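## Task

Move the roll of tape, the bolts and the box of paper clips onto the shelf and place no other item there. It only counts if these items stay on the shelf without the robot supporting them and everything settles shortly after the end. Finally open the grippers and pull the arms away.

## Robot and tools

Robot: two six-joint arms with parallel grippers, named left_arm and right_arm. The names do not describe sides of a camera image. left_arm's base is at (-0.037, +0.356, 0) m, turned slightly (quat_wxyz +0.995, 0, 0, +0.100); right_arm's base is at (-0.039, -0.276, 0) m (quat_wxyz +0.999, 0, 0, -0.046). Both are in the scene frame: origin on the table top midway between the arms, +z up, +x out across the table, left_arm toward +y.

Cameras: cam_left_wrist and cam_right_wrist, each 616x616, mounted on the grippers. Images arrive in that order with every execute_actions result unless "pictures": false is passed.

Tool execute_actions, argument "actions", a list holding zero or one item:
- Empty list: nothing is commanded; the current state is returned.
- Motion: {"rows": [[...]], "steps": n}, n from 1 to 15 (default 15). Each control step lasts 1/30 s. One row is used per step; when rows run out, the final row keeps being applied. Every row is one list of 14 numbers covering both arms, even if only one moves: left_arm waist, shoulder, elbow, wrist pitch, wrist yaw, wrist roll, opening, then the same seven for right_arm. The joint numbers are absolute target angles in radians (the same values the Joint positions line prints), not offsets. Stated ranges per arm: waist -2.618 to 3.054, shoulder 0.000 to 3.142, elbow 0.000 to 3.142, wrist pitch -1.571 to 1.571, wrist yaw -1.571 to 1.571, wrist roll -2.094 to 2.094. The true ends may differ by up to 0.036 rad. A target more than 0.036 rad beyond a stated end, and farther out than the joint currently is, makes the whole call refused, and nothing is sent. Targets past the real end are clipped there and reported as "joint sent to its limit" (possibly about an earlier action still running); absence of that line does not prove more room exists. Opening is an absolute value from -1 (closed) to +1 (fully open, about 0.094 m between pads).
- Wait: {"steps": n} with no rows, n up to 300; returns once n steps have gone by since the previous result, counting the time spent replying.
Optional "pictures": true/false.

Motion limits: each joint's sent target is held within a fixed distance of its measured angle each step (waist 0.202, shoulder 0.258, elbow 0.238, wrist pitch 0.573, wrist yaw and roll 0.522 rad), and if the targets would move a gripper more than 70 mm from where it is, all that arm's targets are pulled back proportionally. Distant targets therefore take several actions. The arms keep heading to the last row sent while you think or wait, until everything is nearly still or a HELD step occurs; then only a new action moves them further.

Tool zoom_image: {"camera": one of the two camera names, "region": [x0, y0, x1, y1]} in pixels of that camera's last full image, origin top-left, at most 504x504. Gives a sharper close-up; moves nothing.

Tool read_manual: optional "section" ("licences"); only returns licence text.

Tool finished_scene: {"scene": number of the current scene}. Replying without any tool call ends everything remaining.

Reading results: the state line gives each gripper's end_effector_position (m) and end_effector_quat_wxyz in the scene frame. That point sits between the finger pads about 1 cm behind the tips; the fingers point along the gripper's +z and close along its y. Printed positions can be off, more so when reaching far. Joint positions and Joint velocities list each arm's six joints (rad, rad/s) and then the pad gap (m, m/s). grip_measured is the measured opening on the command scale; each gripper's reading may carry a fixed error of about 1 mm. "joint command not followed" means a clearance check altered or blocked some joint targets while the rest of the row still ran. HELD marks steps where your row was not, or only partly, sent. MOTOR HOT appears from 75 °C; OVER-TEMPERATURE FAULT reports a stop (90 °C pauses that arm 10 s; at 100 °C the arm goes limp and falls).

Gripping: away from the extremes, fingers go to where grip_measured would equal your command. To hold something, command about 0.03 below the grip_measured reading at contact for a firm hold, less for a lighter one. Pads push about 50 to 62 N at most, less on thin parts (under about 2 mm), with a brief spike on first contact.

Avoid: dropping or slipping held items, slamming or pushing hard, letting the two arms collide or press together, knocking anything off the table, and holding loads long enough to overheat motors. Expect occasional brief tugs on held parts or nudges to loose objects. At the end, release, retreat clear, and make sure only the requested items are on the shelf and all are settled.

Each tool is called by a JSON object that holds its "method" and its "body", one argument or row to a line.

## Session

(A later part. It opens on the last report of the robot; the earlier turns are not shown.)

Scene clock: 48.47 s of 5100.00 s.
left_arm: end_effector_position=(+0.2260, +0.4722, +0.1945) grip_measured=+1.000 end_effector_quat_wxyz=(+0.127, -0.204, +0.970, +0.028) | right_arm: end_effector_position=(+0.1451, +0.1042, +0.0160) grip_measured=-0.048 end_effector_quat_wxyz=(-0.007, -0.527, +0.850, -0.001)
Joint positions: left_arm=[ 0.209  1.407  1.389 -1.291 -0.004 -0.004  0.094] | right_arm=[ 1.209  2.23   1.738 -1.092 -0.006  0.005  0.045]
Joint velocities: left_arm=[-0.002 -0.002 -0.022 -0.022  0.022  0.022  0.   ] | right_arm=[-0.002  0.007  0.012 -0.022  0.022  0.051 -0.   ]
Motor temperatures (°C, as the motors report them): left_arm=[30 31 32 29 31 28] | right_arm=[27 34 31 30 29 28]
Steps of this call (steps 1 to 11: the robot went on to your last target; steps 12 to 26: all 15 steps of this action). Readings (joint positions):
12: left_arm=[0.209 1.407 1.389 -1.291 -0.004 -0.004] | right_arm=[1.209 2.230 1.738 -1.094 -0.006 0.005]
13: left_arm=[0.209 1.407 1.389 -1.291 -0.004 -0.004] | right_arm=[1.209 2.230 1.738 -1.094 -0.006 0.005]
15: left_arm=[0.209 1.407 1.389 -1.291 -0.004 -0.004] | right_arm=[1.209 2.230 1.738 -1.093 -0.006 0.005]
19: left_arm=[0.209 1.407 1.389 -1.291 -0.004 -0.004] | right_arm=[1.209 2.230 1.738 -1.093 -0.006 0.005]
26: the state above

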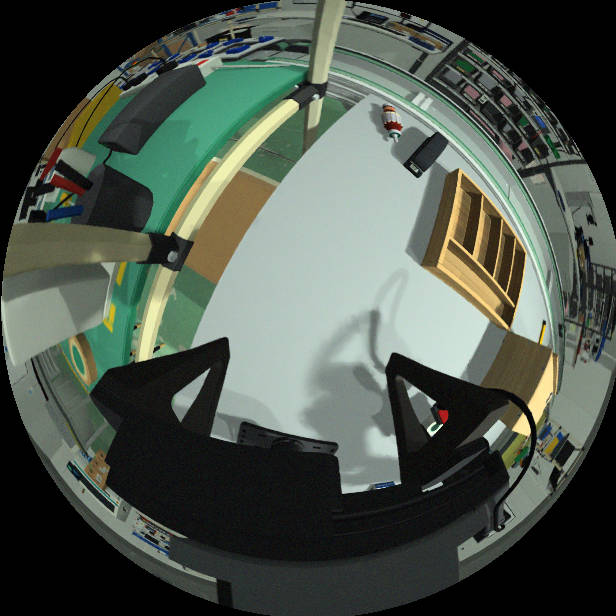

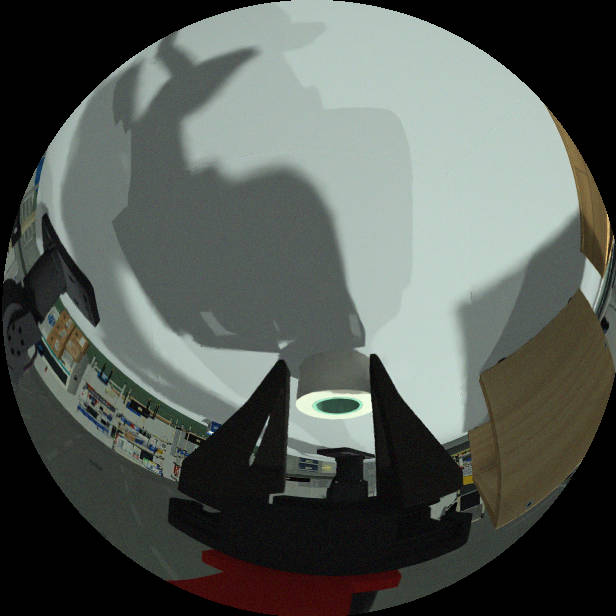

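{"method": "execute_actions", "body": {
  "actions": [
    {"rows":[[0.2,1.4,1.4,-1.3,0,0,1,1.2,2.06,1.58,-1.08,0,0,0.8],[0.2,1.4,1.4,-1.3,0,0,1,1.2,2.06,1.58,-1.08,0,0,0.8],[0.2,1.4,1.4,-1.3,0,0,1,1.2,2.06,1.58,-1.08,0,0,0.8],[0.2,1.4,1.4,-1.3,0,0,1,1.2,2.06,1.58,-1.08,0,0,0.8],[0.2,1.4,1.4,-1.3,0,0,1,1.2,2.06,1.58,-1.02,0,0,0.8],[0.2,1.4,1.4,-1.3,0,0,1,1.2,2.06,1.58,-1.02,0,0,0.8],[0.2,1.4,1.4,-1.3,0,0,1,1.2,2.13,1.55,-0.99,0,0,0.8]],"steps":15}
  ]
}}

Scene clock: 51.93 s of 5100.00 s.
left_arm: end_effector_position=(+0.2260, +0.4722, +0.1945) grip_measured=+1.000 end_effector_quat_wxyz=(+0.127, -0.204, +0.970, +0.028) | right_arm: end_effector_position=(+0.1340, +0.0814, +0.0124) grip_measured=+0.798 end_effector_quat_wxyz=(-0.005, -0.527, +0.850, +0.000)
Joint positions: left_arm=[ 0.209  1.407  1.389 -1.291 -0.004 -0.004  0.094] | right_arm=[ 1.209  2.132  1.563 -1.01  -0.006  0.005  0.084]
Joint velocities: left_arm=[ 0.012 -0.002 -0.007 -0.007  0.007 -0.037  0.   ] | right_arm=[-0.007  0.076 -0.081 -0.037 -0.051 -0.037 -0.001]
Motor temperatures (°C, as the motors report them): left_arm=[30 31 32 29 31 28] | right_arm=[27 35 31 30 29 28]
Steps of this call (steps 1 to 15: the robot went on to your last target; steps 16 to 89: nothing new was sent; steps 90 to 104: all 15 steps of this action). Readings (joint positions):
90: left_arm=[0.209 1.407 1.389 -1.291 -0.004 -0.004] | right_arm=[1.209 2.206 1.704 -1.066 -0.006 0.005]
91: left_arm=[0.209 1.407 1.389 -1.291 -0.004 -0.004] | right_arm=[1.209 2.170 1.655 -1.058 -0.006 0.005]
93: left_arm=[0.209 1.407 1.389 -1.291 -0.004 -0.004] | right_arm=[1.209 2.106 1.600 -1.087 -0.006 0.005]
97: left_arm=[0.209 1.407 1.389 -1.291 -0.004 -0.004] | right_arm=[1.209 2.070 1.594 -1.051 -0.006 0.005]
104: the state above

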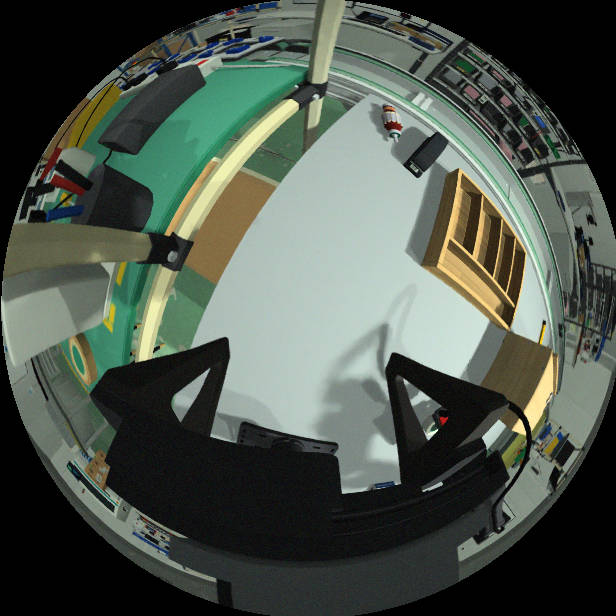

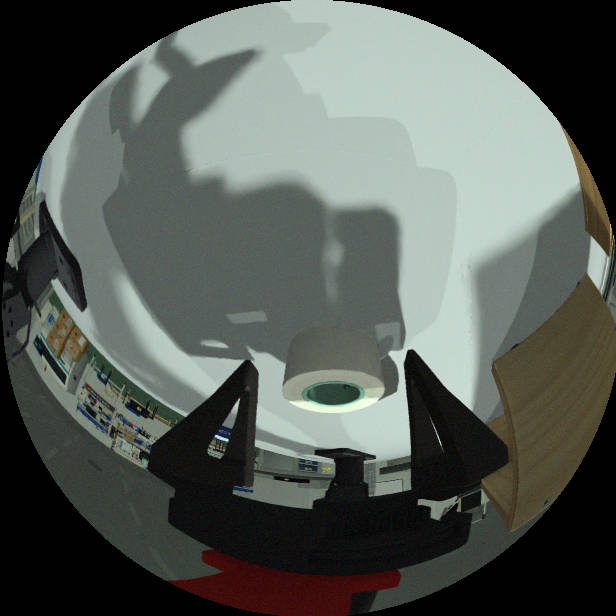

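{"method": "execute_actions", "body": {
  "actions": [
    {"rows":[[0.2,1.4,1.4,-1.3,0,0,1,1.2,2.13,1.55,-0.99,0,0,-0.02]],"steps":15}
  ]
}}

Scene clock: 53.00 s of 5100.00 s.
left_arm: end_effector_position=(+0.2260, +0.4722, +0.1945) grip_measured=+1.000 end_effector_quat_wxyz=(+0.127, -0.204, +0.970, +0.028) | right_arm: end_effector_position=(+0.1347, +0.0827, +0.0113) grip_measured=+0.177 end_effector_quat_wxyz=(-0.003, -0.528, +0.850, +0.002)
Joint positions: left_arm=[ 0.209  1.407  1.389 -1.291 -0.004 -0.004  0.094] | right_arm=[ 1.209  2.133  1.561 -1.001 -0.006  0.005  0.055]
Joint velocities: left_arm=[-0.002  0.007  0.017  0.022 -0.051  0.066  0.   ] | right_arm=[ 0.017 -0.017  0.012 -0.007 -0.007  0.007 -0.001]
Motor temperatures (°C, as the motors report them): left_arm=[30 31 32 29 31 28] | right_arm=[27 35 31 30 29 28]
Steps of this call (steps 1 to 15: the robot went on to your last target; steps 16 to 17: nothing new was sent; steps 18 to 32: all 15 steps of this action). Readings (joint positions):
18: left_arm=[0.209 1.407 1.389 -1.291 -0.004 -0.004] | right_arm=[1.209 2.133 1.561 -1.002 -0.006 0.005]
19: left_arm=[0.209 1.407 1.389 -1.291 -0.004 -0.004] | right_arm=[1.209 2.133 1.561 -1.002 -0.005 0.005]
21: left_arm=[0.209 1.407 1.389 -1.291 -0.004 -0.004] | right_arm=[1.209 2.133 1.561 -1.002 -0.006 0.005]
25: left_arm=[0.209 1.407 1.389 -1.291 -0.004 -0.004] | right_arm=[1.209 2.133 1.561 -1.002 -0.006 0.005]
32: the state above

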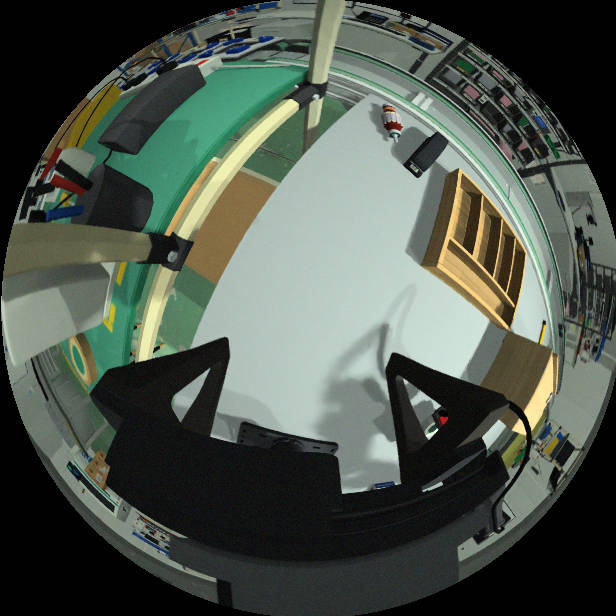

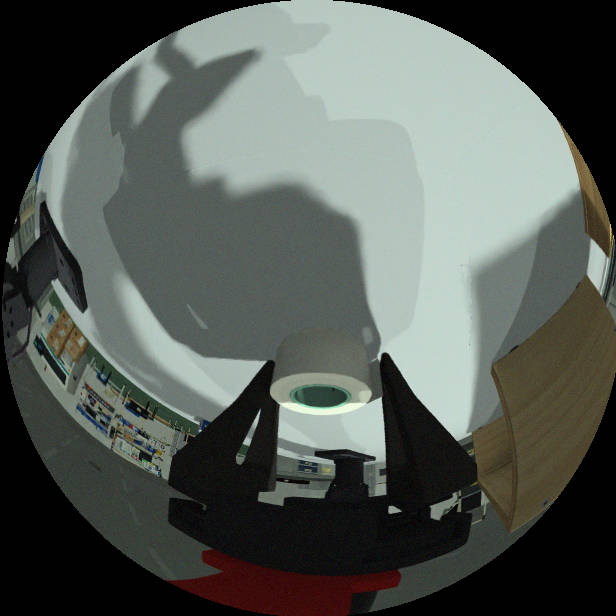

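{"method": "execute_actions", "body": {
  "actions": [
    {"rows":[[0.2,1.4,1.4,-1.3,0,0,1,1.2,2.13,1.55,-0.99,0,0,0.13],[0.2,1.4,1.4,-1.3,0,0,1,1.2,2.13,1.55,-0.99,0,0,0.13],[0.2,1.4,1.4,-1.3,0,0,1,1.2,2.13,1.55,-0.99,0,0,0.13],[0.2,1.4,1.4,-1.3,0,0,1,1.2,1.5,1.85,-1.5,0,0,0.13]],"steps":15}
  ]
}}

{"method": "execute_actions", "body": {
  "actions": [
    {"rows":[[0.2,1.4,1.4,-1.3,0,0,1,1.2,1.5,1.95,-1.5,0,0,0.13]],"steps":15}
  ],
  "pictures": false
}}

{"method": "execute_actions", "body": {
  "actions": [
    {"rows":[[0.2,1.4,1.4,-1.3,0,0,1,0.15,1.6,2.0,-1.5,0,0,0.13]],"steps":15}
  ],
  "pictures": false
}}

{"method": "execute_actions", "body": {
  "actions": [
    {"steps":30}
  ]
}}

Scene clock: 55.10 s of 5100.00 s.
left_arm: end_effector_position=(+0.2260, +0.4722, +0.1945) grip_measured=+1.000 end_effector_quat_wxyz=(+0.127, -0.204, +0.970, +0.028) | right_arm: end_effector_position=(+0.1256, +0.0641, +0.2021) grip_measured=+0.177 end_effector_quat_wxyz=(+0.111, -0.523, +0.842, +0.073)
Joint positions: left_arm=[ 0.209  1.407  1.389 -1.291 -0.004 -0.004  0.094] | right_arm=[ 1.209  1.755  1.771 -1.319 -0.006  0.005  0.055]
Joint velocities: left_arm=[-0.007  0.007 -0.012 -0.007 -0.022 -0.037  0.   ] | right_arm=[-0.027 -1.394  0.286 -0.491 -0.066  0.022 -0.   ]
Motor temperatures (°C, as the motors report them): left_arm=[30 31 32 29 31 28] | right_arm=[27 36 31 30 29 28]
Steps of this call (steps 1 to 15: the robot went on to your last target; steps 16 to 48: nothing new was sent; steps 49 to 63: all 15 steps of this action). Readings (joint positions):
49: left_arm=[0.209 1.407 1.389 -1.291 -0.004 -0.004] | right_arm=[1.209 2.133 1.561 -1.001 -0.006 0.005]
50: left_arm=[0.209 1.407 1.389 -1.291 -0.004 -0.004] | right_arm=[1.209 2.133 1.561 -1.001 -0.006 0.005]
52: left_arm=[0.209 1.407 1.389 -1.291 -0.004 -0.004] | right_arm=[1.209 2.128 1.573 -1.029 -0.006 0.005]
56: left_arm=[0.209 1.407 1.389 -1.291 -0.004 -0.004] | right_arm=[1.209 2.044 1.649 -1.182 -0.006 0.005]
63: the state above

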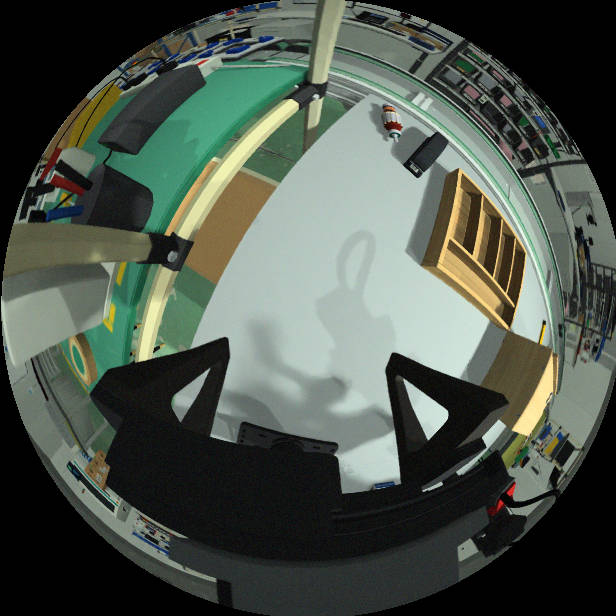

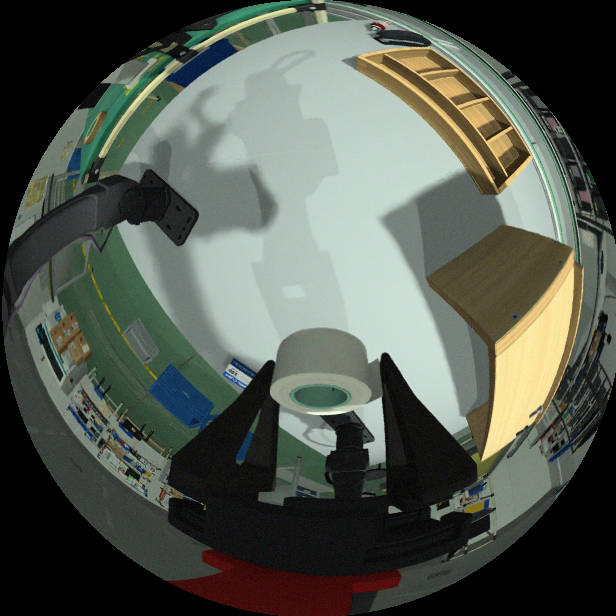

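Scene clock: 55.60 s of 5100.00 s.
left_arm: end_effector_position=(+0.2260, +0.4722, +0.1945) grip_measured=+1.000 end_effector_quat_wxyz=(+0.127, -0.204, +0.970, +0.028) | right_arm: end_effector_position=(+0.1008, +0.0134, +0.3335) grip_measured=+0.177 end_effector_quat_wxyz=(+0.229, -0.508, +0.817, +0.147)
Joint positions: left_arm=[ 0.209  1.407  1.389 -1.291 -0.004 -0.004  0.094] | right_arm=[ 1.209  1.491  1.955 -1.483 -0.006  0.005  0.055]
Joint velocities: left_arm=[-0.012  0.002  0.002 -0.051 -0.007  0.022  0.   ] | right_arm=[ 0.007  0.208 -0.007 -0.081  0.022  0.051  0.   ]
Motor temperatures (°C, as the motors report them): left_arm=[30 31 32 29 31 28] | right_arm=[27 35 31 30 29 28]
Steps of this call (steps 1 to 15: all 15 steps of this action). Readings (joint positions):
1: left_arm=[0.209 1.407 1.389 -1.291 -0.004 -0.004] | right_arm=[1.209 1.710 1.788 -1.339 -0.006 0.005]
2: left_arm=[0.209 1.407 1.389 -1.291 -0.004 -0.004] | right_arm=[1.209 1.669 1.812 -1.356 -0.006 0.005]
4: left_arm=[0.209 1.407 1.389 -1.291 -0.004 -0.004] | right_arm=[1.209 1.591 1.869 -1.387 -0.006 0.005]
8: left_arm=[0.209 1.407 1.389 -1.291 -0.004 -0.004] | right_arm=[1.209 1.475 1.948 -1.435 -0.006 0.005]
15: the state above

Scene clock: 56.10 s of 5100.00 s.
left_arm: end_effector_position=(+0.2260, +0.4722, +0.1945) grip_measured=+1.000 end_effector_quat_wxyz=(+0.127, -0.204, +0.970, +0.028) | right_arm: end_effector_position=(+0.3113, -0.2462, +0.2962) grip_measured=+0.178 end_effector_quat_wxyz=(+0.216, -0.041, +0.976, +0.007)
Joint positions: left_arm=[ 0.209  1.407  1.389 -1.291 -0.004 -0.004  0.094] | right_arm=[ 0.178  1.633  1.978 -1.481  0.004  0.001  0.055]
Joint velocities: left_arm=[ 0.007  0.002 -0.002 -0.051  0.022  0.022  0.   ] | right_arm=[-1.306 -0.022  0.007 -0.022  0.3    0.066  0.001]
Motor temperatures (°C, as the motors report them): left_arm=[30 31 32 29 31 28] | right_arm=[27 35 31 30 29 28]
Steps of this call (steps 1 to 15: all 15 steps of this action). Readings (joint positions):
1: left_arm=[0.209 1.407 1.389 -1.291 -0.004 -0.004] | right_arm=[1.179 1.508 1.962 -1.492 -0.025 0.001]
2: left_arm=[0.209 1.407 1.389 -1.291 -0.004 -0.004] | right_arm=[1.121 1.529 1.973 -1.495 -0.032 0.001]
4: left_arm=[0.209 1.407 1.389 -1.291 -0.004 -0.004] | right_arm=[0.978 1.575 1.978 -1.486 -0.028 0.001]
8: left_arm=[0.209 1.407 1.389 -1.291 -0.004 -0.004] | right_arm=[0.684 1.634 1.978 -1.482 -0.019 0.001]
15: the state above

Scene clock: 57.10 s of 5100.00 s.
left_arm: end_effector_position=(+0.2260, +0.4722, +0.1945) grip_measured=+1.000 end_effector_quat_wxyz=(+0.127, -0.204, +0.970, +0.028) | right_arm: end_effector_position=(+0.3064, -0.2605, +0.3004) grip_measured=+0.178 end_effector_quat_wxyz=(+0.218, -0.022, +0.976, -0.000)
Joint positions: left_arm=[ 0.209  1.407  1.389 -1.291 -0.004 -0.004  0.094] | right_arm=[ 0.142  1.616  1.978 -1.493  0.011  0.001  0.055]
Joint velocities: left_arm=[-0.002 -0.012 -0.002  0.007 -0.007 -0.081  0.   ] | right_arm=[0.002 0.002 0.002 0.007 0.051 0.051 0.001]
Motor temperatures (°C, as the motors report them): left_arm=[30 31 32 29 31 28] | right_arm=[27 35 31 30 29 28]
Steps of this call (steps 1 to 30: the robot went on to your last target). Readings (joint positions):
1: left_arm=[0.209 1.407 1.389 -1.291 -0.004 -0.004] | right_arm=[0.145 1.631 1.978 -1.482 0.013 0.001]
2: left_arm=[0.209 1.407 1.389 -1.291 -0.004 -0.004] | right_arm=[0.131 1.629 1.978 -1.483 0.018 0.001]
4: left_arm=[0.209 1.407 1.389 -1.291 -0.004 -0.004] | right_arm=[0.134 1.623 1.978 -1.487 0.018 0.001]
8: left_arm=[0.209 1.407 1.389 -1.291 -0.004 -0.004] | right_arm=[0.142 1.616 1.978 -1.492 0.012 0.001]
30: the state above
All arms were judged still, so your last target was given up. Only a new action makes them travel on or press farther. Fingers that are still opening or closing keep moving.

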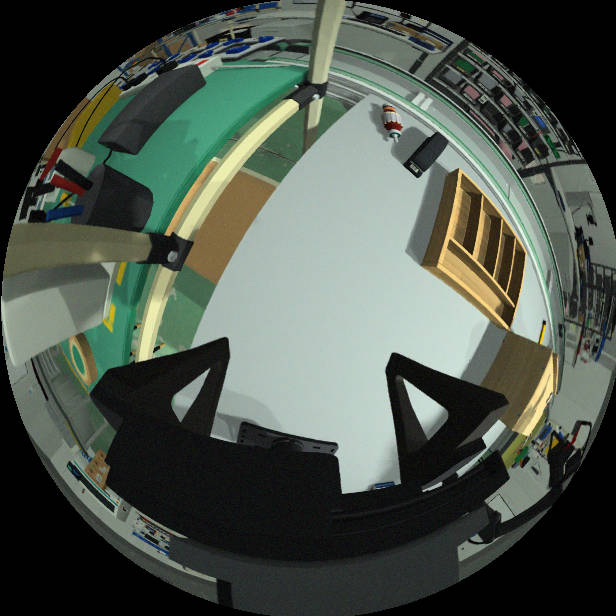

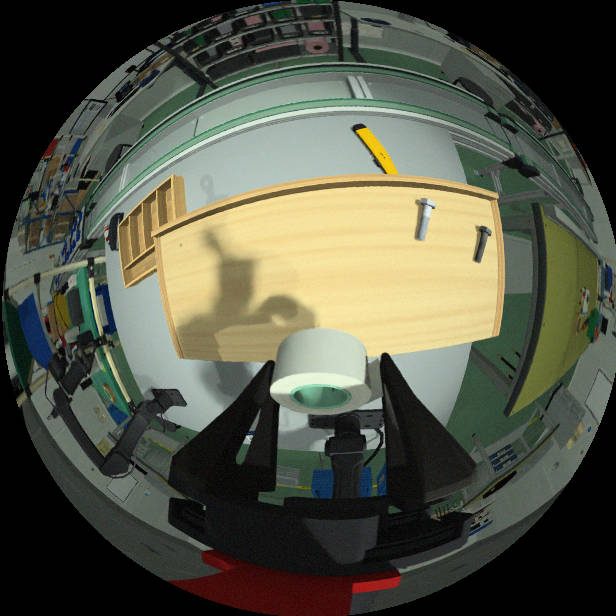

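{"method": "execute_actions", "body": {
  "actions": [
    {"rows":[[0.2,1.4,1.4,-1.3,0,0,1,0.28,1.8,2.25,-1.5,0,0,0.13]],"steps":15}
  ],
  "pictures": false
}}

{"method": "execute_actions", "body": {
  "actions": [
    {"rows":[[0.2,1.4,1.4,-1.3,0,0,1,0.28,2.03,2.3,-1.5,0,0,0.13]],"steps":15}
  ],
  "pictures": false
}}

{"method": "execute_actions", "body": {
  "actions": [
    {"rows":[[0.2,1.4,1.4,-1.3,0,0,1,0.28,2.07,2.29,-1.5,0,0,0.13],[0.2,1.4,1.4,-1.3,0,0,1,0.28,2.07,2.29,-1.5,0,0,0.13],[0.2,1.4,1.4,-1.3,0,0,1,0.28,2.07,2.29,-1.5,0,0,0.13],[0.2,1.4,1.4,-1.3,0,0,1,0.28,2.07,2.29,-1.5,0,0,0.13],[0.2,1.4,1.4,-1.3,0,0,1,0.28,2.07,2.29,-1.5,0,0,0.13],[0.2,1.4,1.4,-1.3,0,0,1,0.28,2.1,2.285,-1.5,0,0,0.13]],"steps":15}
  ]
}}

Scene clock: 59.07 s of 5100.00 s.
left_arm: end_effector_position=(+0.2260, +0.4722, +0.1945) grip_measured=+1.000 end_effector_quat_wxyz=(+0.127, -0.204, +0.970, +0.028) | right_arm: end_effector_position=(+0.3535, -0.1985, +0.3074) grip_measured=+0.178 end_effector_quat_wxyz=(+0.239, -0.093, +0.966, +0.023)
Joint positions: left_arm=[ 0.209  1.407  1.389 -1.291 -0.004 -0.004  0.094] | right_arm=[ 0.287  1.811  2.218 -1.493  0.001  0.002  0.055]
Joint velocities: left_arm=[ 0.012 -0.007 -0.007 -0.037  0.022 -0.007  0.   ] | right_arm=[-0.007 -0.007  0.007 -0.066  0.007 -0.081 -0.   ]
Motor temperatures (°C, as the motors report them): left_arm=[30 31 32 29 31 28] | right_arm=[27 35 31 30 29 28]
Steps of this call (steps 1 to 44: nothing new was sent; steps 45 to 59: all 15 steps of this action). Readings (joint positions):
45: left_arm=[0.209 1.407 1.389 -1.291 -0.004 -0.004] | right_arm=[0.159 1.647 2.029 -1.528 0.021 0.002]
46: left_arm=[0.209 1.407 1.389 -1.291 -0.004 -0.004] | right_arm=[0.190 1.694 2.110 -1.545 0.024 0.002]
48: left_arm=[0.209 1.407 1.389 -1.291 -0.004 -0.004] | right_arm=[0.254 1.763 2.203 -1.502 0.016 0.002]
52: left_arm=[0.209 1.407 1.389 -1.291 -0.004 -0.004] | right_arm=[0.287 1.808 2.218 -1.487 0.001 0.002]
59: the state above

Scene clock: 59.57 s of 5100.00 s.
left_arm: end_effector_position=(+0.2260, +0.4722, +0.1945) grip_measured=+1.000 end_effector_quat_wxyz=(+0.127, -0.204, +0.970, +0.028) | right_arm: end_effector_position=(+0.3968, -0.1900, +0.2345) grip_measured=+0.178 end_effector_quat_wxyz=(+0.160, -0.094, +0.983, +0.015)
Joint positions: left_arm=[ 0.209  1.407  1.389 -1.291 -0.004 -0.004  0.094] | right_arm=[ 0.287  2.052  2.296 -1.493  0.001  0.002  0.055]
Joint velocities: left_arm=[-0.007  0.002 -0.017 -0.022 -0.051 -0.037  0.   ] | right_arm=[ 0.012 -0.183  0.002 -0.066  0.022 -0.022  0.001]
Motor temperatures (°C, as the motors report them): left_arm=[30 31 32 29 31 28] | right_arm=[27 35 31 30 29 28]
Steps of this call (steps 1 to 15: all 15 steps of this action). Readings (joint positions):
1: left_arm=[0.209 1.407 1.389 -1.291 -0.004 -0.004] | right_arm=[0.287 1.833 2.240 -1.507 0.001 0.002]
2: left_arm=[0.209 1.407 1.389 -1.291 -0.004 -0.004] | right_arm=[0.287 1.865 2.273 -1.511 0.001 0.002]
4: left_arm=[0.209 1.407 1.389 -1.291 -0.004 -0.004] | right_arm=[0.287 1.938 2.296 -1.493 0.001 0.002]
8: left_arm=[0.209 1.407 1.389 -1.291 -0.004 -0.004] | right_arm=[0.287 2.059 2.296 -1.490 0.001 0.002]
15: the state above

Scene clock: 60.07 s of 5100.00 s.
left_arm: end_effector_position=(+0.2260, +0.4722, +0.1945) grip_measured=+1.000 end_effector_quat_wxyz=(+0.127, -0.204, +0.970, +0.028) | right_arm: end_effector_position=(+0.4015, -0.1891, +0.2132) grip_measured=+0.178 end_effector_quat_wxyz=(+0.134, -0.095, +0.986, +0.013)
Joint positions: left_arm=[ 0.209  1.407  1.389 -1.291 -0.004 -0.004  0.094] | right_arm=[ 0.287  2.101  2.296 -1.495  0.001  0.002  0.055]
Joint velocities: left_arm=[ 0.007 -0.007  0.007 -0.051 -0.007  0.022  0.   ] | right_arm=[ 0.027  0.002 -0.002 -0.051 -0.022  0.007 -0.   ]
Motor temperatures (°C, as the motors report them): left_arm=[30 31 32 29 31 28] | right_arm=[27 35 31 30 29 28]
Steps of this call (steps 1 to 15: all 15 steps of this action). Readings (joint positions):
1: left_arm=[0.209 1.407 1.389 -1.291 -0.004 -0.004] | right_arm=[0.287 2.049 2.296 -1.493 0.001 0.002]
2: left_arm=[0.209 1.407 1.389 -1.291 -0.004 -0.004] | right_arm=[0.287 2.049 2.296 -1.493 0.001 0.002]
4: left_arm=[0.209 1.407 1.389 -1.291 -0.004 -0.004] | right_arm=[0.287 2.054 2.296 -1.494 0.001 0.002]
8: left_arm=[0.209 1.407 1.389 -1.291 -0.004 -0.004] | right_arm=[0.287 2.076 2.296 -1.495 0.001 0.002]
15: the state above

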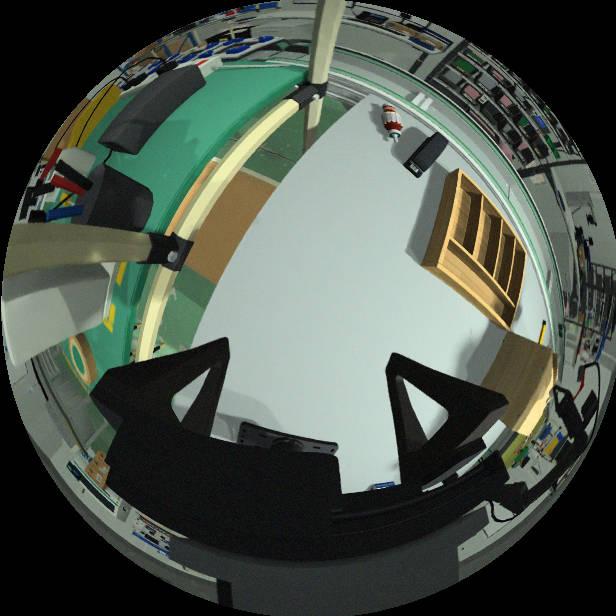

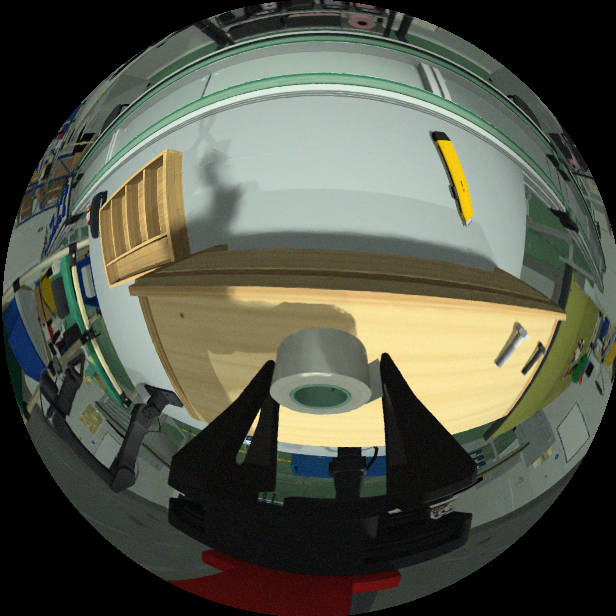

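{"method": "execute_actions", "body": {
  "actions": [
    {"rows":[[0.2,1.4,1.4,-1.3,0,0,1,0.28,2.12,2.28,-1.48,0,0,0.13],[0.2,1.4,1.4,-1.3,0,0,1,0.28,2.12,2.28,-1.48,0,0,0.13],[0.2,1.4,1.4,-1.3,0,0,1,0.28,2.12,2.28,-1.48,0,0,0.13],[0.2,1.4,1.4,-1.3,0,0,1,0.28,2.12,2.28,-1.48,0,0,0.13],[0.2,1.4,1.4,-1.3,0,0,1,0.28,2.14,2.27,-1.46,0,0,0.13]],"steps":15}
  ],
  "pictures": false
}}

Scene clock: 61.47 s of 5100.00 s.
left_arm: end_effector_position=(+0.2260, +0.4722, +0.1945) grip_measured=+1.000 end_effector_quat_wxyz=(+0.127, -0.204, +0.970, +0.028) | right_arm: end_effector_position=(+0.4092, -0.1876, +0.1984) grip_measured=+0.178 end_effector_quat_wxyz=(+0.125, -0.095, +0.987, +0.012)
Joint positions: left_arm=[ 0.209  1.407  1.389 -1.291 -0.004 -0.004  0.094] | right_arm=[ 0.287  2.138  2.296 -1.476  0.001  0.002  0.055]
Joint velocities: left_arm=[-0.012 -0.002  0.007  0.095 -0.066 -0.007  0.   ] | right_arm=[ 0.002  0.012 -0.002 -0.022 -0.022 -0.081 -0.001]
Motor temperatures (°C, as the motors report them): left_arm=[30 31 32 29 31 28] | right_arm=[27 35 31 30 29 28]
Steps of this call (steps 1 to 15: the robot went on to your last target; steps 16 to 27: nothing new was sent; steps 28 to 42: all 15 steps of this action). Readings (joint positions):
28: left_arm=[0.209 1.407 1.389 -1.291 -0.004 -0.004] | right_arm=[0.287 2.102 2.296 -1.495 0.001 0.002]
29: left_arm=[0.209 1.407 1.389 -1.291 -0.004 -0.004] | right_arm=[0.287 2.103 2.296 -1.494 0.001 0.002]
31: left_arm=[0.209 1.407 1.389 -1.291 -0.004 -0.004] | right_arm=[0.287 2.106 2.296 -1.493 0.001 0.002]
35: left_arm=[0.209 1.407 1.389 -1.291 -0.004 -0.004] | right_arm=[0.287 2.124 2.296 -1.482 0.001 0.002]
42: the state above

About at contact; release.

{"method": "execute_actions", "body": {
  "actions": [
    {"rows":[[0.2,1.4,1.4,-1.3,0,0,1,0.28,2.15,2.28,-1.46,0,0,0.13],[0.2,1.4,1.4,-1.3,0,0,1,0.28,2.15,2.28,-1.46,0,0,0.13],[0.2,1.4,1.4,-1.3,0,0,1,0.28,2.15,2.28,-1.46,0,0,0.13],[0.2,1.4,1.4,-1.3,0,0,1,0.28,2.15,2.28,-1.46,0,0,0.13],[0.2,1.4,1.4,-1.3,0,0,1,0.28,2.15,2.28,-1.46,0,0,0.13],[0.2,1.4,1.4,-1.3,0,0,1,0.28,2.15,2.28,-1.46,0,0,0.2],[0.2,1.4,1.4,-1.3,0,0,1,0.28,2.15,2.28,-1.46,0,0,0.25],[0.2,1.4,1.4,-1.3,0,0,1,0.28,2.15,2.28,-1.46,0,0,0.4],[0.2,1.4,1.4,-1.3,0,0,1,0.28,2.15,2.28,-1.46,0,0,0.8]],"steps":15}
  ],
  "pictures": false
}}

{"method": "execute_actions", "body": {
  "actions": [
    {"rows":[[0.2,1.4,1.4,-1.3,0,0,1,0.28,1.75,2.25,-1.5,0,0,1]],"steps":12}
  ],
  "pictures": false
}}

{"method": "execute_actions", "body": {
  "actions": [
    {"rows":[[0.2,1.4,1.4,-1.3,0,0,1,0.28,1.45,1.85,-1.5,0,0,1]],"steps":12}
  ]
}}

{"method": "execute_actions", "body": {
  "actions": [
    {"rows":[[0.2,1.4,1.4,-1.3,0,0,1,1.9,1.45,1.5,-1.5,0,0,1]],"steps":15}
  ],
  "pictures": false
}}

{"method": "execute_actions", "body": {
  "actions": [
    {"steps":25}
  ]
}}

Scene clock: 63.73 s of 5100.00 s.
left_arm: end_effector_position=(+0.2260, +0.4722, +0.1945) grip_measured=+1.000 end_effector_quat_wxyz=(+0.127, -0.204, +0.970, +0.028) | right_arm: end_effector_position=(+0.4102, -0.1873, +0.1987) grip_measured=+0.798 end_effector_quat_wxyz=(+0.128, -0.095, +0.987, +0.012)
Joint positions: left_arm=[ 0.209  1.407  1.389 -1.291 -0.004 -0.004  0.094] | right_arm=[ 0.287  2.138  2.296 -1.471  0.001  0.002  0.084]
Joint velocities: left_arm=[-0.012  0.012  0.007 -0.007 -0.037  0.007  0.   ] | right_arm=[ 0.022 -0.012 -0.012  0.007  0.007 -0.037  0.001]
Motor temperatures (°C, as the motors report them): left_arm=[30 31 32 29 31 28] | right_arm=[27 35 31 30 29 28]
Steps of this call (steps 1 to 15: the robot went on to your last target; steps 16 to 53: nothing new was sent; steps 54 to 68: all 15 steps of this action). Readings (joint positions):
54: left_arm=[0.209 1.407 1.389 -1.291 -0.004 -0.004] | right_arm=[0.287 2.138 2.296 -1.476 0.001 0.002]
55: left_arm=[0.209 1.407 1.389 -1.291 -0.004 -0.004] | right_arm=[0.287 2.138 2.296 -1.476 0.001 0.002]
57: left_arm=[0.209 1.407 1.389 -1.291 -0.004 -0.004] | right_arm=[0.287 2.138 2.296 -1.476 0.001 0.002]
61: left_arm=[0.209 1.407 1.389 -1.291 -0.004 -0.004] | right_arm=[0.287 2.138 2.296 -1.476 0.001 0.002]
68: the state above

Scene clock: 64.13 s of 5100.00 s.
left_arm: end_effector_position=(+0.2260, +0.4722, +0.1945) grip_measured=+1.000 end_effector_quat_wxyz=(+0.127, -0.204, +0.970, +0.028) | right_arm: end_effector_position=(+0.3359, -0.2019, +0.3592) grip_measured=+1.000 end_effector_quat_wxyz=(+0.312, -0.091, +0.945, +0.030)
Joint positions: left_arm=[ 0.209  1.407  1.389 -1.291 -0.004 -0.004  0.094] | right_arm=[ 0.287  1.708  2.256 -1.482  0.001  0.002  0.094]
Joint velocities: left_arm=[-0.002 -0.012 -0.002 -0.051 -0.066  0.007  0.   ] | right_arm=[ 0.002 -0.432  0.144  0.007 -0.037 -0.022  0.   ]
Motor temperatures (°C, as the motors report them): left_arm=[30 31 32 29 31 28] | right_arm=[27 35 31 30 29 28]
Steps of this call (steps 1 to 12: all 12 steps of this action). Readings (joint positions):
1: left_arm=[0.209 1.407 1.389 -1.291 -0.004 -0.004] | right_arm=[0.287 2.121 2.284 -1.466 0.001 0.002]
2: left_arm=[0.209 1.407 1.389 -1.291 -0.004 -0.004] | right_arm=[0.287 2.096 2.264 -1.468 0.001 0.002]
4: left_arm=[0.209 1.407 1.389 -1.291 -0.004 -0.004] | right_arm=[0.287 2.028 2.248 -1.479 0.001 0.002]
8: left_arm=[0.209 1.407 1.389 -1.291 -0.004 -0.004] | right_arm=[0.287 1.843 2.248 -1.479 0.001 0.002]
12: the state above

Scene clock: 64.53 s of 5100.00 s.
left_arm: end_effector_position=(+0.2260, +0.4722, +0.1945) grip_measured=+1.000 end_effector_quat_wxyz=(+0.127, -0.204, +0.970, +0.028) | right_arm: end_effector_position=(+0.2566, -0.2175, +0.3154) grip_measured=+1.000 end_effector_quat_wxyz=(+0.237, -0.093, +0.967, +0.023)
Joint positions: left_arm=[ 0.209  1.407  1.389 -1.291 -0.004 -0.004  0.094] | right_arm=[ 0.287  1.446  1.868 -1.511  0.001  0.002  0.094]
Joint velocities: left_arm=[ 0.002 -0.002 -0.007 -0.007  0.022 -0.022  0.   ] | right_arm=[ 0.022  0.09  -0.061  0.095 -0.007  0.022  0.   ]
Motor temperatures (°C, as the motors report them): left_arm=[30 31 32 29 31 28] | right_arm=[27 35 31 30 29 28]
Steps of this call (steps 1 to 12: all 12 steps of this action). Readings (joint positions):
1: left_arm=[0.209 1.407 1.389 -1.291 -0.004 -0.004] | right_arm=[0.287 1.655 2.202 -1.448 0.001 0.002]
2: left_arm=[0.209 1.407 1.389 -1.291 -0.004 -0.004] | right_arm=[0.287 1.591 2.113 -1.435 0.001 0.002]
4: left_arm=[0.209 1.407 1.389 -1.291 -0.004 -0.004] | right_arm=[0.287 1.478 1.966 -1.464 0.001 0.002]
8: left_arm=[0.209 1.407 1.389 -1.291 -0.004 -0.004] | right_arm=[0.287 1.428 1.886 -1.512 0.001 0.002]
12: the state above

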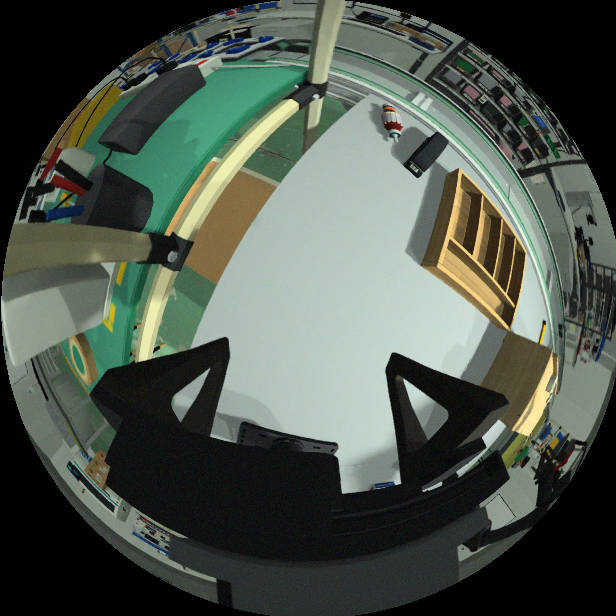

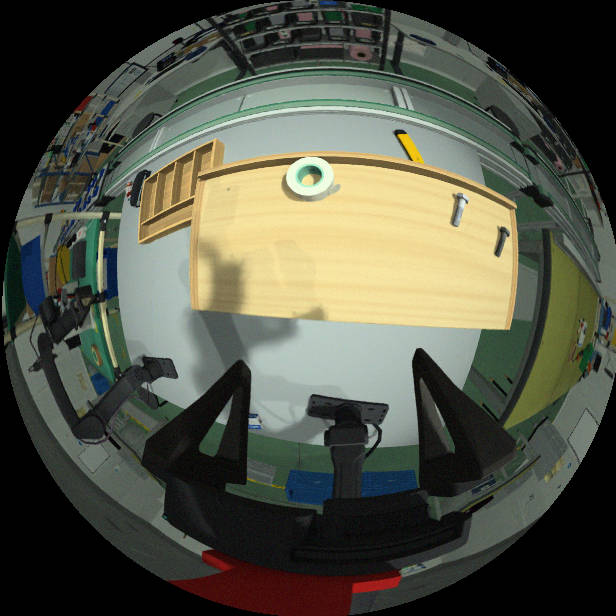

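Scene clock: 65.03 s of 5100.00 s.
left_arm: end_effector_position=(+0.2260, +0.4722, +0.1945) grip_measured=+1.000 end_effector_quat_wxyz=(+0.127, -0.204, +0.970, +0.028) | right_arm: end_effector_position=(+0.0574, -0.0287, +0.1993) grip_measured=+1.000 end_effector_quat_wxyz=(+0.045, -0.562, +0.825, +0.029)
Joint positions: left_arm=[ 0.209  1.407  1.389 -1.291 -0.004 -0.004  0.094] | right_arm=[ 1.293  1.477  1.497 -1.483  0.003  0.004  0.094]
Joint velocities: left_arm=[-0.007 -0.017 -0.007 -0.037  0.037  0.007  0.   ] | right_arm=[ 2.127 -0.032  0.002 -0.022 -0.022 -0.051  0.   ]
Motor temperatures (°C, as the motors report them): left_arm=[30 31 32 29 31 28] | right_arm=[27 35 31 30 29 28]
Steps of this call (steps 1 to 15: all 15 steps of this action). Readings (joint positions):
1: left_arm=[0.209 1.407 1.389 -1.291 -0.004 -0.004] | right_arm=[0.312 1.440 1.834 -1.492 0.016 0.004]
2: left_arm=[0.209 1.407 1.389 -1.291 -0.004 -0.004] | right_arm=[0.361 1.430 1.783 -1.479 0.020 0.004]
4: left_arm=[0.209 1.407 1.389 -1.291 -0.004 -0.004] | right_arm=[0.477 1.430 1.669 -1.475 0.017 0.004]
8: left_arm=[0.209 1.407 1.389 -1.291 -0.004 -0.004] | right_arm=[0.757 1.472 1.510 -1.485 0.012 0.004]
15: the state above

Scene clock: 65.87 s of 5100.00 s.
left_arm: end_effector_position=(+0.2260, +0.4722, +0.1945) grip_measured=+1.000 end_effector_quat_wxyz=(+0.127, -0.204, +0.970, +0.028) | right_arm: end_effector_position=(-0.1054, -0.0224, +0.2014) grip_measured=+1.000 end_effector_quat_wxyz=(-0.028, +0.786, -0.615, -0.047)
Joint positions: left_arm=[ 0.209  1.407  1.389 -1.291 -0.004 -0.004  0.094] | right_arm=[ 1.908  1.467  1.497 -1.492 -0.014  0.002  0.094]
Joint velocities: left_arm=[-0.002  0.012 -0.017  0.022  0.007 -0.051  0.   ] | right_arm=[ 0.002 -0.007 -0.002  0.037  0.022  0.022  0.   ]
Motor temperatures (°C, as the motors report them): left_arm=[30 31 32 29 31 28] | right_arm=[27 35 31 30 29 28]
Steps of this call (steps 1 to 25: the robot went on to your last target). Readings (joint positions):
1: left_arm=[0.209 1.407 1.389 -1.291 -0.004 -0.004] | right_arm=[1.369 1.477 1.497 -1.483 0.003 0.004]
2: left_arm=[0.209 1.407 1.389 -1.291 -0.004 -0.004] | right_arm=[1.446 1.477 1.497 -1.483 0.002 0.004]
4: left_arm=[0.209 1.407 1.389 -1.291 -0.004 -0.004] | right_arm=[1.599 1.477 1.497 -1.483 0.002 0.004]
8: left_arm=[0.209 1.407 1.389 -1.291 -0.004 -0.004] | right_arm=[1.871 1.477 1.497 -1.483 -0.010 0.003]
25: the state above

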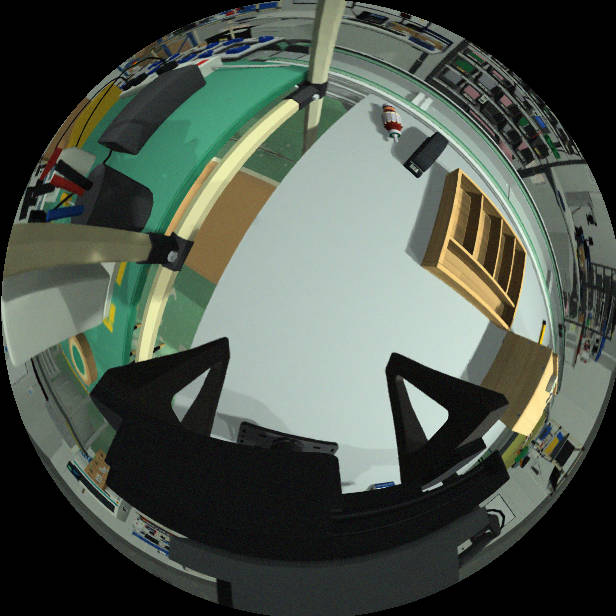

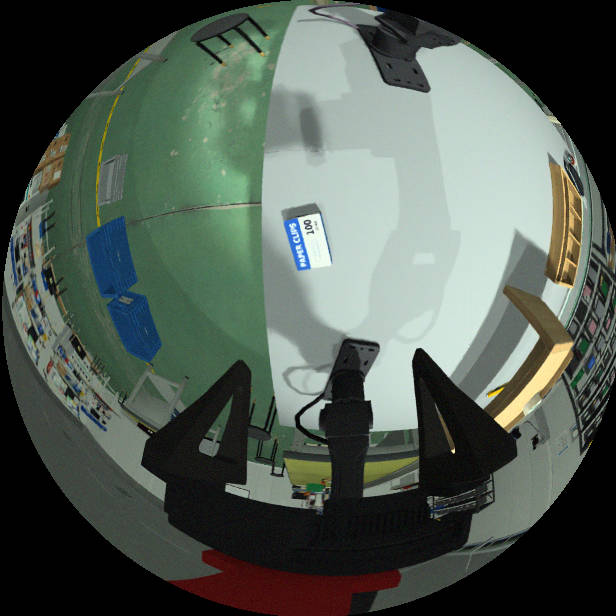

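{"method": "execute_actions", "body": {
  "actions": [
    {"rows":[[0.2,1.4,1.4,-1.3,0,0,1,1.96,1.78,1.31,-1.11,0,0,1]],"steps":15}
  ],
  "pictures": false
}}

{"method": "execute_actions", "body": {
  "actions": [
    {"steps":8}
  ]
}}

Scene clock: 67.53 s of 5100.00 s.
left_arm: end_effector_position=(+0.2260, +0.4722, +0.1945) grip_measured=+1.000 end_effector_quat_wxyz=(+0.127, -0.204, +0.970, +0.028) | right_arm: end_effector_position=(-0.1290, +0.0159, +0.0623) grip_measured=+1.000 end_effector_quat_wxyz=(+0.028, +0.800, -0.598, +0.026)
Joint positions: left_arm=[ 0.209  1.407  1.389 -1.291 -0.004 -0.004  0.094] | right_arm=[ 1.953  1.804  1.301 -1.143 -0.013  0.002  0.094]
Joint velocities: left_arm=[ 0.007  0.002 -0.007  0.051  0.081 -0.051  0.   ] | right_arm=[-0.017 -0.198 -0.022  0.125 -0.022  0.037  0.   ]
Motor temperatures (°C, as the motors report them): left_arm=[30 31 32 29 31 28] | right_arm=[27 35 31 30 29 28]
Steps of this call (steps 1 to 15: the robot went on to your last target; steps 16 to 35: nothing new was sent; steps 36 to 50: all 15 steps of this action). Readings (joint positions):
36: left_arm=[0.209 1.407 1.389 -1.291 -0.004 -0.004] | right_arm=[1.911 1.477 1.487 -1.474 -0.013 0.002]
37: left_arm=[0.209 1.407 1.389 -1.291 -0.004 -0.004] | right_arm=[1.915 1.495 1.475 -1.442 -0.013 0.002]
39: left_arm=[0.209 1.407 1.389 -1.291 -0.004 -0.004] | right_arm=[1.927 1.568 1.442 -1.374 -0.013 0.002]
43: left_arm=[0.209 1.407 1.389 -1.291 -0.004 -0.004] | right_arm=[1.946 1.755 1.352 -1.218 -0.013 0.002]
50: the state above

Scene clock: 67.80 s of 5100.00 s.
left_arm: end_effector_position=(+0.2260, +0.4722, +0.1945) grip_measured=+1.000 end_effector_quat_wxyz=(+0.127, -0.204, +0.970, +0.028) | right_arm: end_effector_position=(-0.1304, +0.0207, +0.0655) grip_measured=+1.000 end_effector_quat_wxyz=(+0.019, +0.801, -0.598, +0.014)
Joint positions: left_arm=[ 0.209  1.407  1.389 -1.291 -0.004 -0.004  0.094] | right_arm=[ 1.953  1.792  1.301 -1.125 -0.013  0.002  0.094]
Joint velocities: left_arm=[-0.017 -0.017 -0.002 -0.037  0.022 -0.051  0.   ] | right_arm=[ 0.002  0.002 -0.007 -0.11  -0.022 -0.007  0.   ]
Motor temperatures (°C, as the motors report them): left_arm=[30 31 32 29 31 28] | right_arm=[27 35 31 30 29 28]
Steps of this call (steps 1 to 8: the robot went on to your last target). Readings (joint positions):
1: left_arm=[0.209 1.407 1.389 -1.291 -0.004 -0.004] | right_arm=[1.953 1.798 1.301 -1.138 -0.013 0.002]
2: left_arm=[0.209 1.407 1.389 -1.291 -0.004 -0.004] | right_arm=[1.953 1.794 1.301 -1.134 -0.013 0.002]
4: left_arm=[0.209 1.407 1.389 -1.291 -0.004 -0.004] | right_arm=[1.953 1.792 1.301 -1.130 -0.013 0.002]
8: the state above

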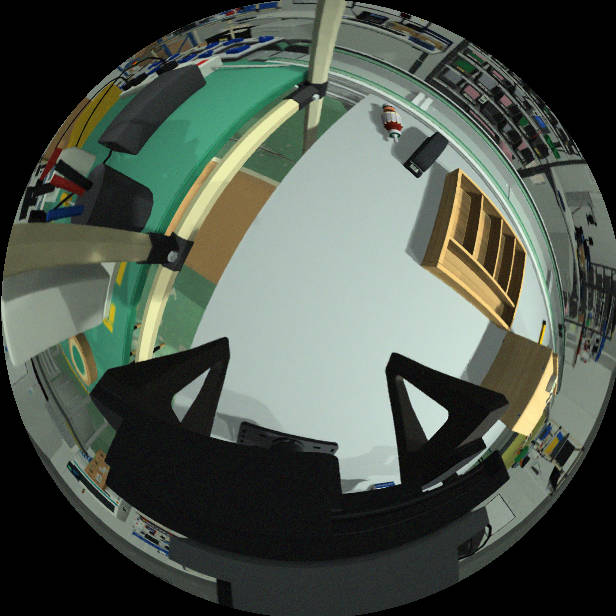

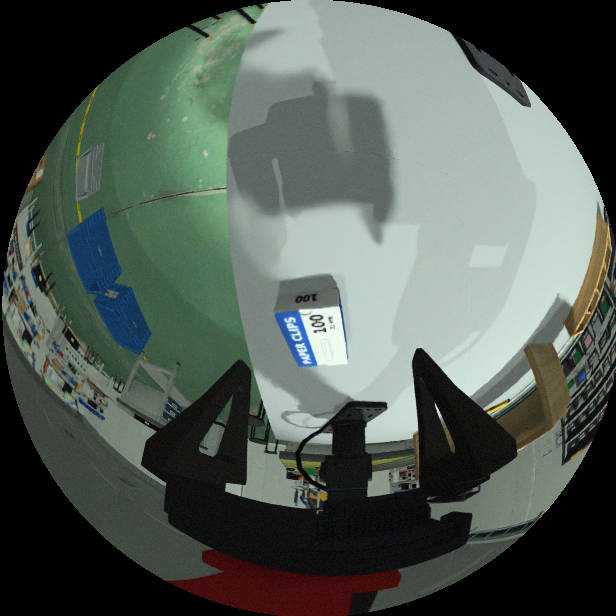

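{"method": "execute_actions", "body": {
  "actions": [
    {"rows":[[0.2,1.4,1.4,-1.3,0,0,1,2.0,1.85,1.31,-1.0,0,-0.15,1],[0.2,1.4,1.4,-1.3,0,0,1,2.0,1.85,1.31,-1.0,0,-0.15,1],[0.2,1.4,1.4,-1.3,0,0,1,2.0,1.85,1.31,-1.0,0,-0.15,1],[0.2,1.4,1.4,-1.3,0,0,1,2.0,1.85,1.31,-1.0,0,-0.15,1],[0.2,1.4,1.4,-1.3,0,0,1,2.0,1.85,1.31,-1.0,0,-0.15,1],[0.2,1.4,1.4,-1.3,0,0,1,2.0,1.91,1.26,-0.92,0,-0.15,1]],"steps":15}
  ]
}}

Scene clock: 69.23 s of 5100.00 s.
left_arm: end_effector_position=(+0.2260, +0.4722, +0.1945) grip_measured=+1.000 end_effector_quat_wxyz=(+0.127, -0.204, +0.970, +0.028) | right_arm: end_effector_position=(-0.1510, +0.0415, +0.0208) grip_measured=+1.000 end_effector_quat_wxyz=(+0.008, +0.852, -0.523, +0.003)
Joint positions: left_arm=[ 0.209  1.407  1.389 -1.291 -0.004 -0.004  0.094] | right_arm=[ 1.997  1.913  1.273 -0.946 -0.008 -0.137  0.094]
Joint velocities: left_arm=[-0.007 -0.012  0.007  0.007  0.051 -0.007  0.   ] | right_arm=[-0.012  0.012  0.012  0.066 -0.022 -0.081  0.   ]
Motor temperatures (°C, as the motors report them): left_arm=[30 31 33 29 31 28] | right_arm=[27 35 31 30 29 28]
Steps of this call (steps 1 to 28: the robot went on to your last target; steps 29 to 43: all 15 steps of this action). Readings (joint positions):
29: left_arm=[0.209 1.407 1.389 -1.291 -0.004 -0.004] | right_arm=[1.957 1.796 1.301 -1.114 -0.010 -0.021]
30: left_arm=[0.209 1.407 1.389 -1.291 -0.004 -0.004] | right_arm=[1.965 1.805 1.301 -1.094 -0.008 -0.045]
32: left_arm=[0.209 1.407 1.389 -1.291 -0.004 -0.004] | right_arm=[1.984 1.828 1.301 -1.060 -0.008 -0.080]
36: left_arm=[0.209 1.407 1.389 -1.291 -0.004 -0.004] | right_arm=[1.997 1.879 1.292 -0.991 -0.008 -0.118]
43: the state above

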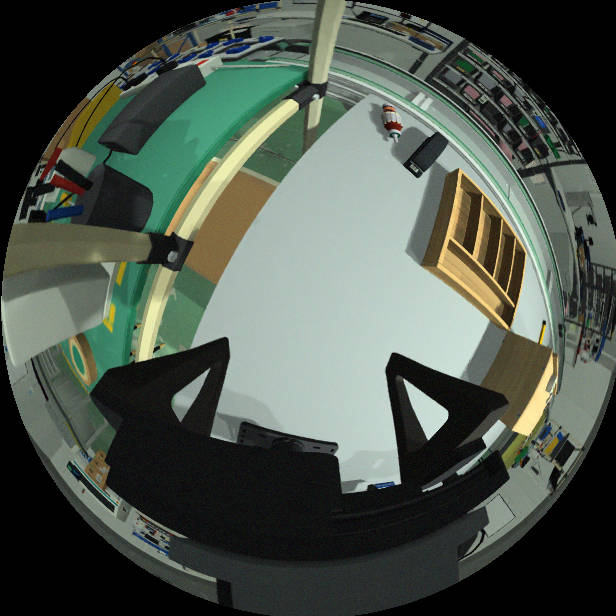

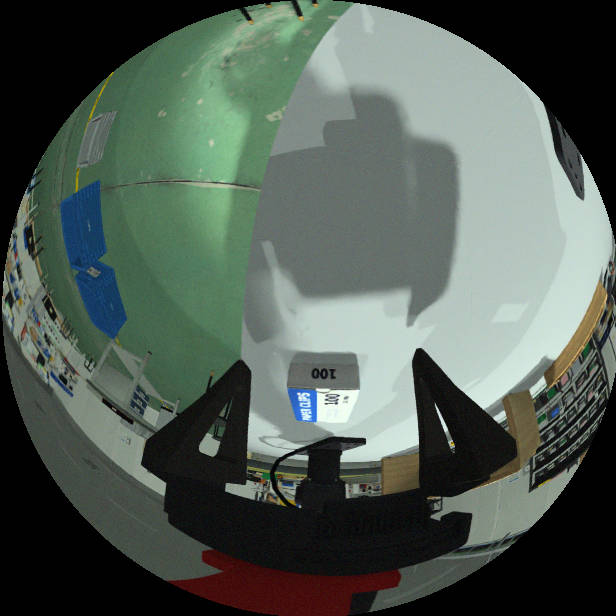

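{"method": "execute_actions", "body": {
  "actions": [
    {"rows":[[0.2,1.4,1.4,-1.3,0,0,1,2.0,1.85,1.14,-0.87,0,-0.15,0.6]],"steps":15}
  ],
  "pictures": false
}}

{"method": "execute_actions", "body": {
  "actions": [
    {"rows":[[0.2,1.4,1.4,-1.3,0,0,1,2.0,1.85,1.14,-0.87,0,-0.15,-0.1]],"steps":15}
  ]
}}

Scene clock: 70.83 s of 5100.00 s.
left_arm: end_effector_position=(+0.2260, +0.4722, +0.1945) grip_measured=+1.000 end_effector_quat_wxyz=(+0.127, -0.204, +0.970, +0.028) | right_arm: end_effector_position=(-0.1438, +0.0206, +0.0087) grip_measured=+0.602 end_effector_quat_wxyz=(+0.011, +0.854, -0.521, +0.007)
Joint positions: left_arm=[ 0.209  1.407  1.389 -1.291 -0.004 -0.004  0.094] | right_arm=[ 1.997  1.863  1.153 -0.884 -0.008 -0.142  0.075]
Joint velocities: left_arm=[-0.012 -0.007 -0.002  0.051  0.007  0.007  0.   ] | right_arm=[-0.007  0.012 -0.007 -0.007 -0.022 -0.007 -0.001]
Motor temperatures (°C, as the motors report them): left_arm=[30 31 33 29 31 28] | right_arm=[27 35 31 30 29 28]
Steps of this call (steps 1 to 30: the robot went on to your last target; steps 31 to 33: nothing new was sent; steps 34 to 48: all 15 steps of this action). Readings (joint positions):
34: left_arm=[0.209 1.407 1.389 -1.291 -0.004 -0.004] | right_arm=[1.997 1.902 1.252 -0.909 -0.008 -0.142]
35: left_arm=[0.209 1.407 1.389 -1.291 -0.004 -0.004] | right_arm=[1.997 1.886 1.221 -0.891 -0.008 -0.142]
37: left_arm=[0.209 1.407 1.389 -1.291 -0.004 -0.004] | right_arm=[1.997 1.865 1.174 -0.892 -0.008 -0.142]
41: left_arm=[0.209 1.407 1.389 -1.291 -0.004 -0.004] | right_arm=[1.997 1.863 1.153 -0.893 -0.008 -0.142]
48: the state above

Scene clock: 71.33 s of 5100.00 s.
left_arm: end_effector_position=(+0.2260, +0.4722, +0.1945) grip_measured=+1.000 end_effector_quat_wxyz=(+0.127, -0.204, +0.970, +0.028) | right_arm: end_effector_position=(-0.1437, +0.0208, +0.0087) grip_measured=-0.063 end_effector_quat_wxyz=(+0.010, +0.854, -0.521, +0.007)
Joint positions: left_arm=[ 0.209  1.407  1.389 -1.291 -0.004 -0.004  0.094] | right_arm=[ 1.997  1.863  1.153 -0.883 -0.007 -0.142  0.044]
Joint velocities: left_arm=[ 0.002  0.007 -0.002  0.037 -0.022 -0.037  0.   ] | right_arm=[-0.002 -0.022  0.002 -0.007  0.037 -0.066 -0.001]
Motor temperatures (°C, as the motors report them): left_arm=[30 31 33 29 31 28] | right_arm=[27 35 31 30 29 28]
Steps of this call (steps 1 to 15: all 15 steps of this action). Readings (joint positions):
1: left_arm=[0.209 1.407 1.389 -1.291 -0.004 -0.004] | right_arm=[1.997 1.863 1.153 -0.884 -0.008 -0.142]
2: left_arm=[0.209 1.407 1.389 -1.291 -0.004 -0.004] | right_arm=[1.997 1.863 1.153 -0.883 -0.008 -0.142]
4: left_arm=[0.209 1.407 1.389 -1.291 -0.004 -0.004] | right_arm=[1.997 1.863 1.153 -0.883 -0.007 -0.142]
8: left_arm=[0.209 1.407 1.389 -1.291 -0.004 -0.004] | right_arm=[1.997 1.863 1.153 -0.883 -0.007 -0.142]
15: the state above

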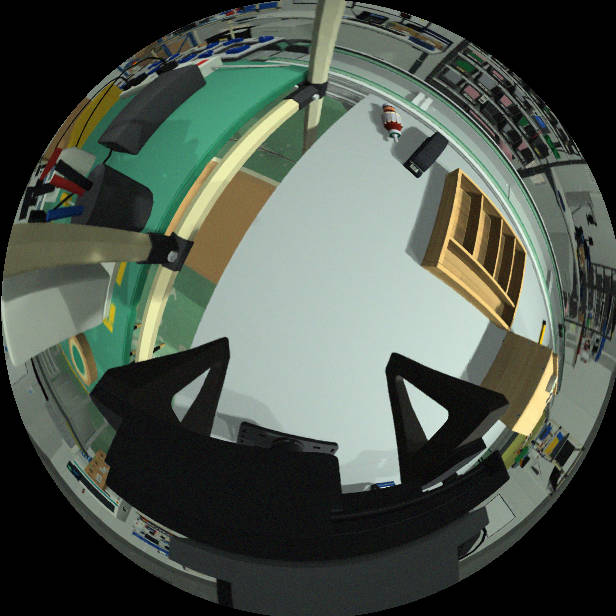

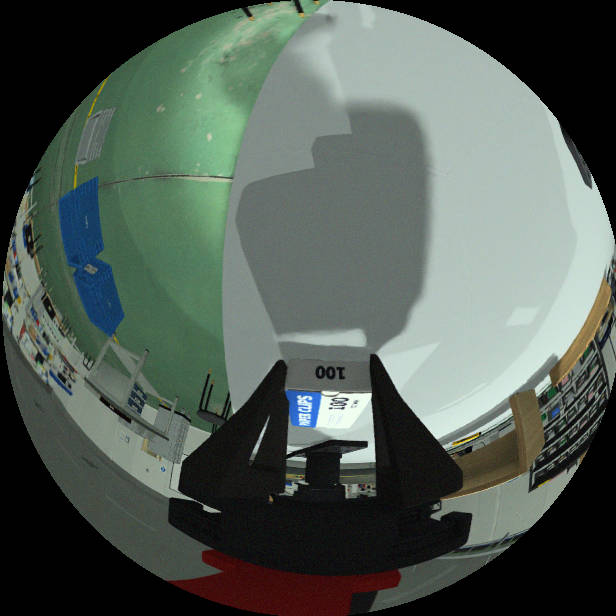

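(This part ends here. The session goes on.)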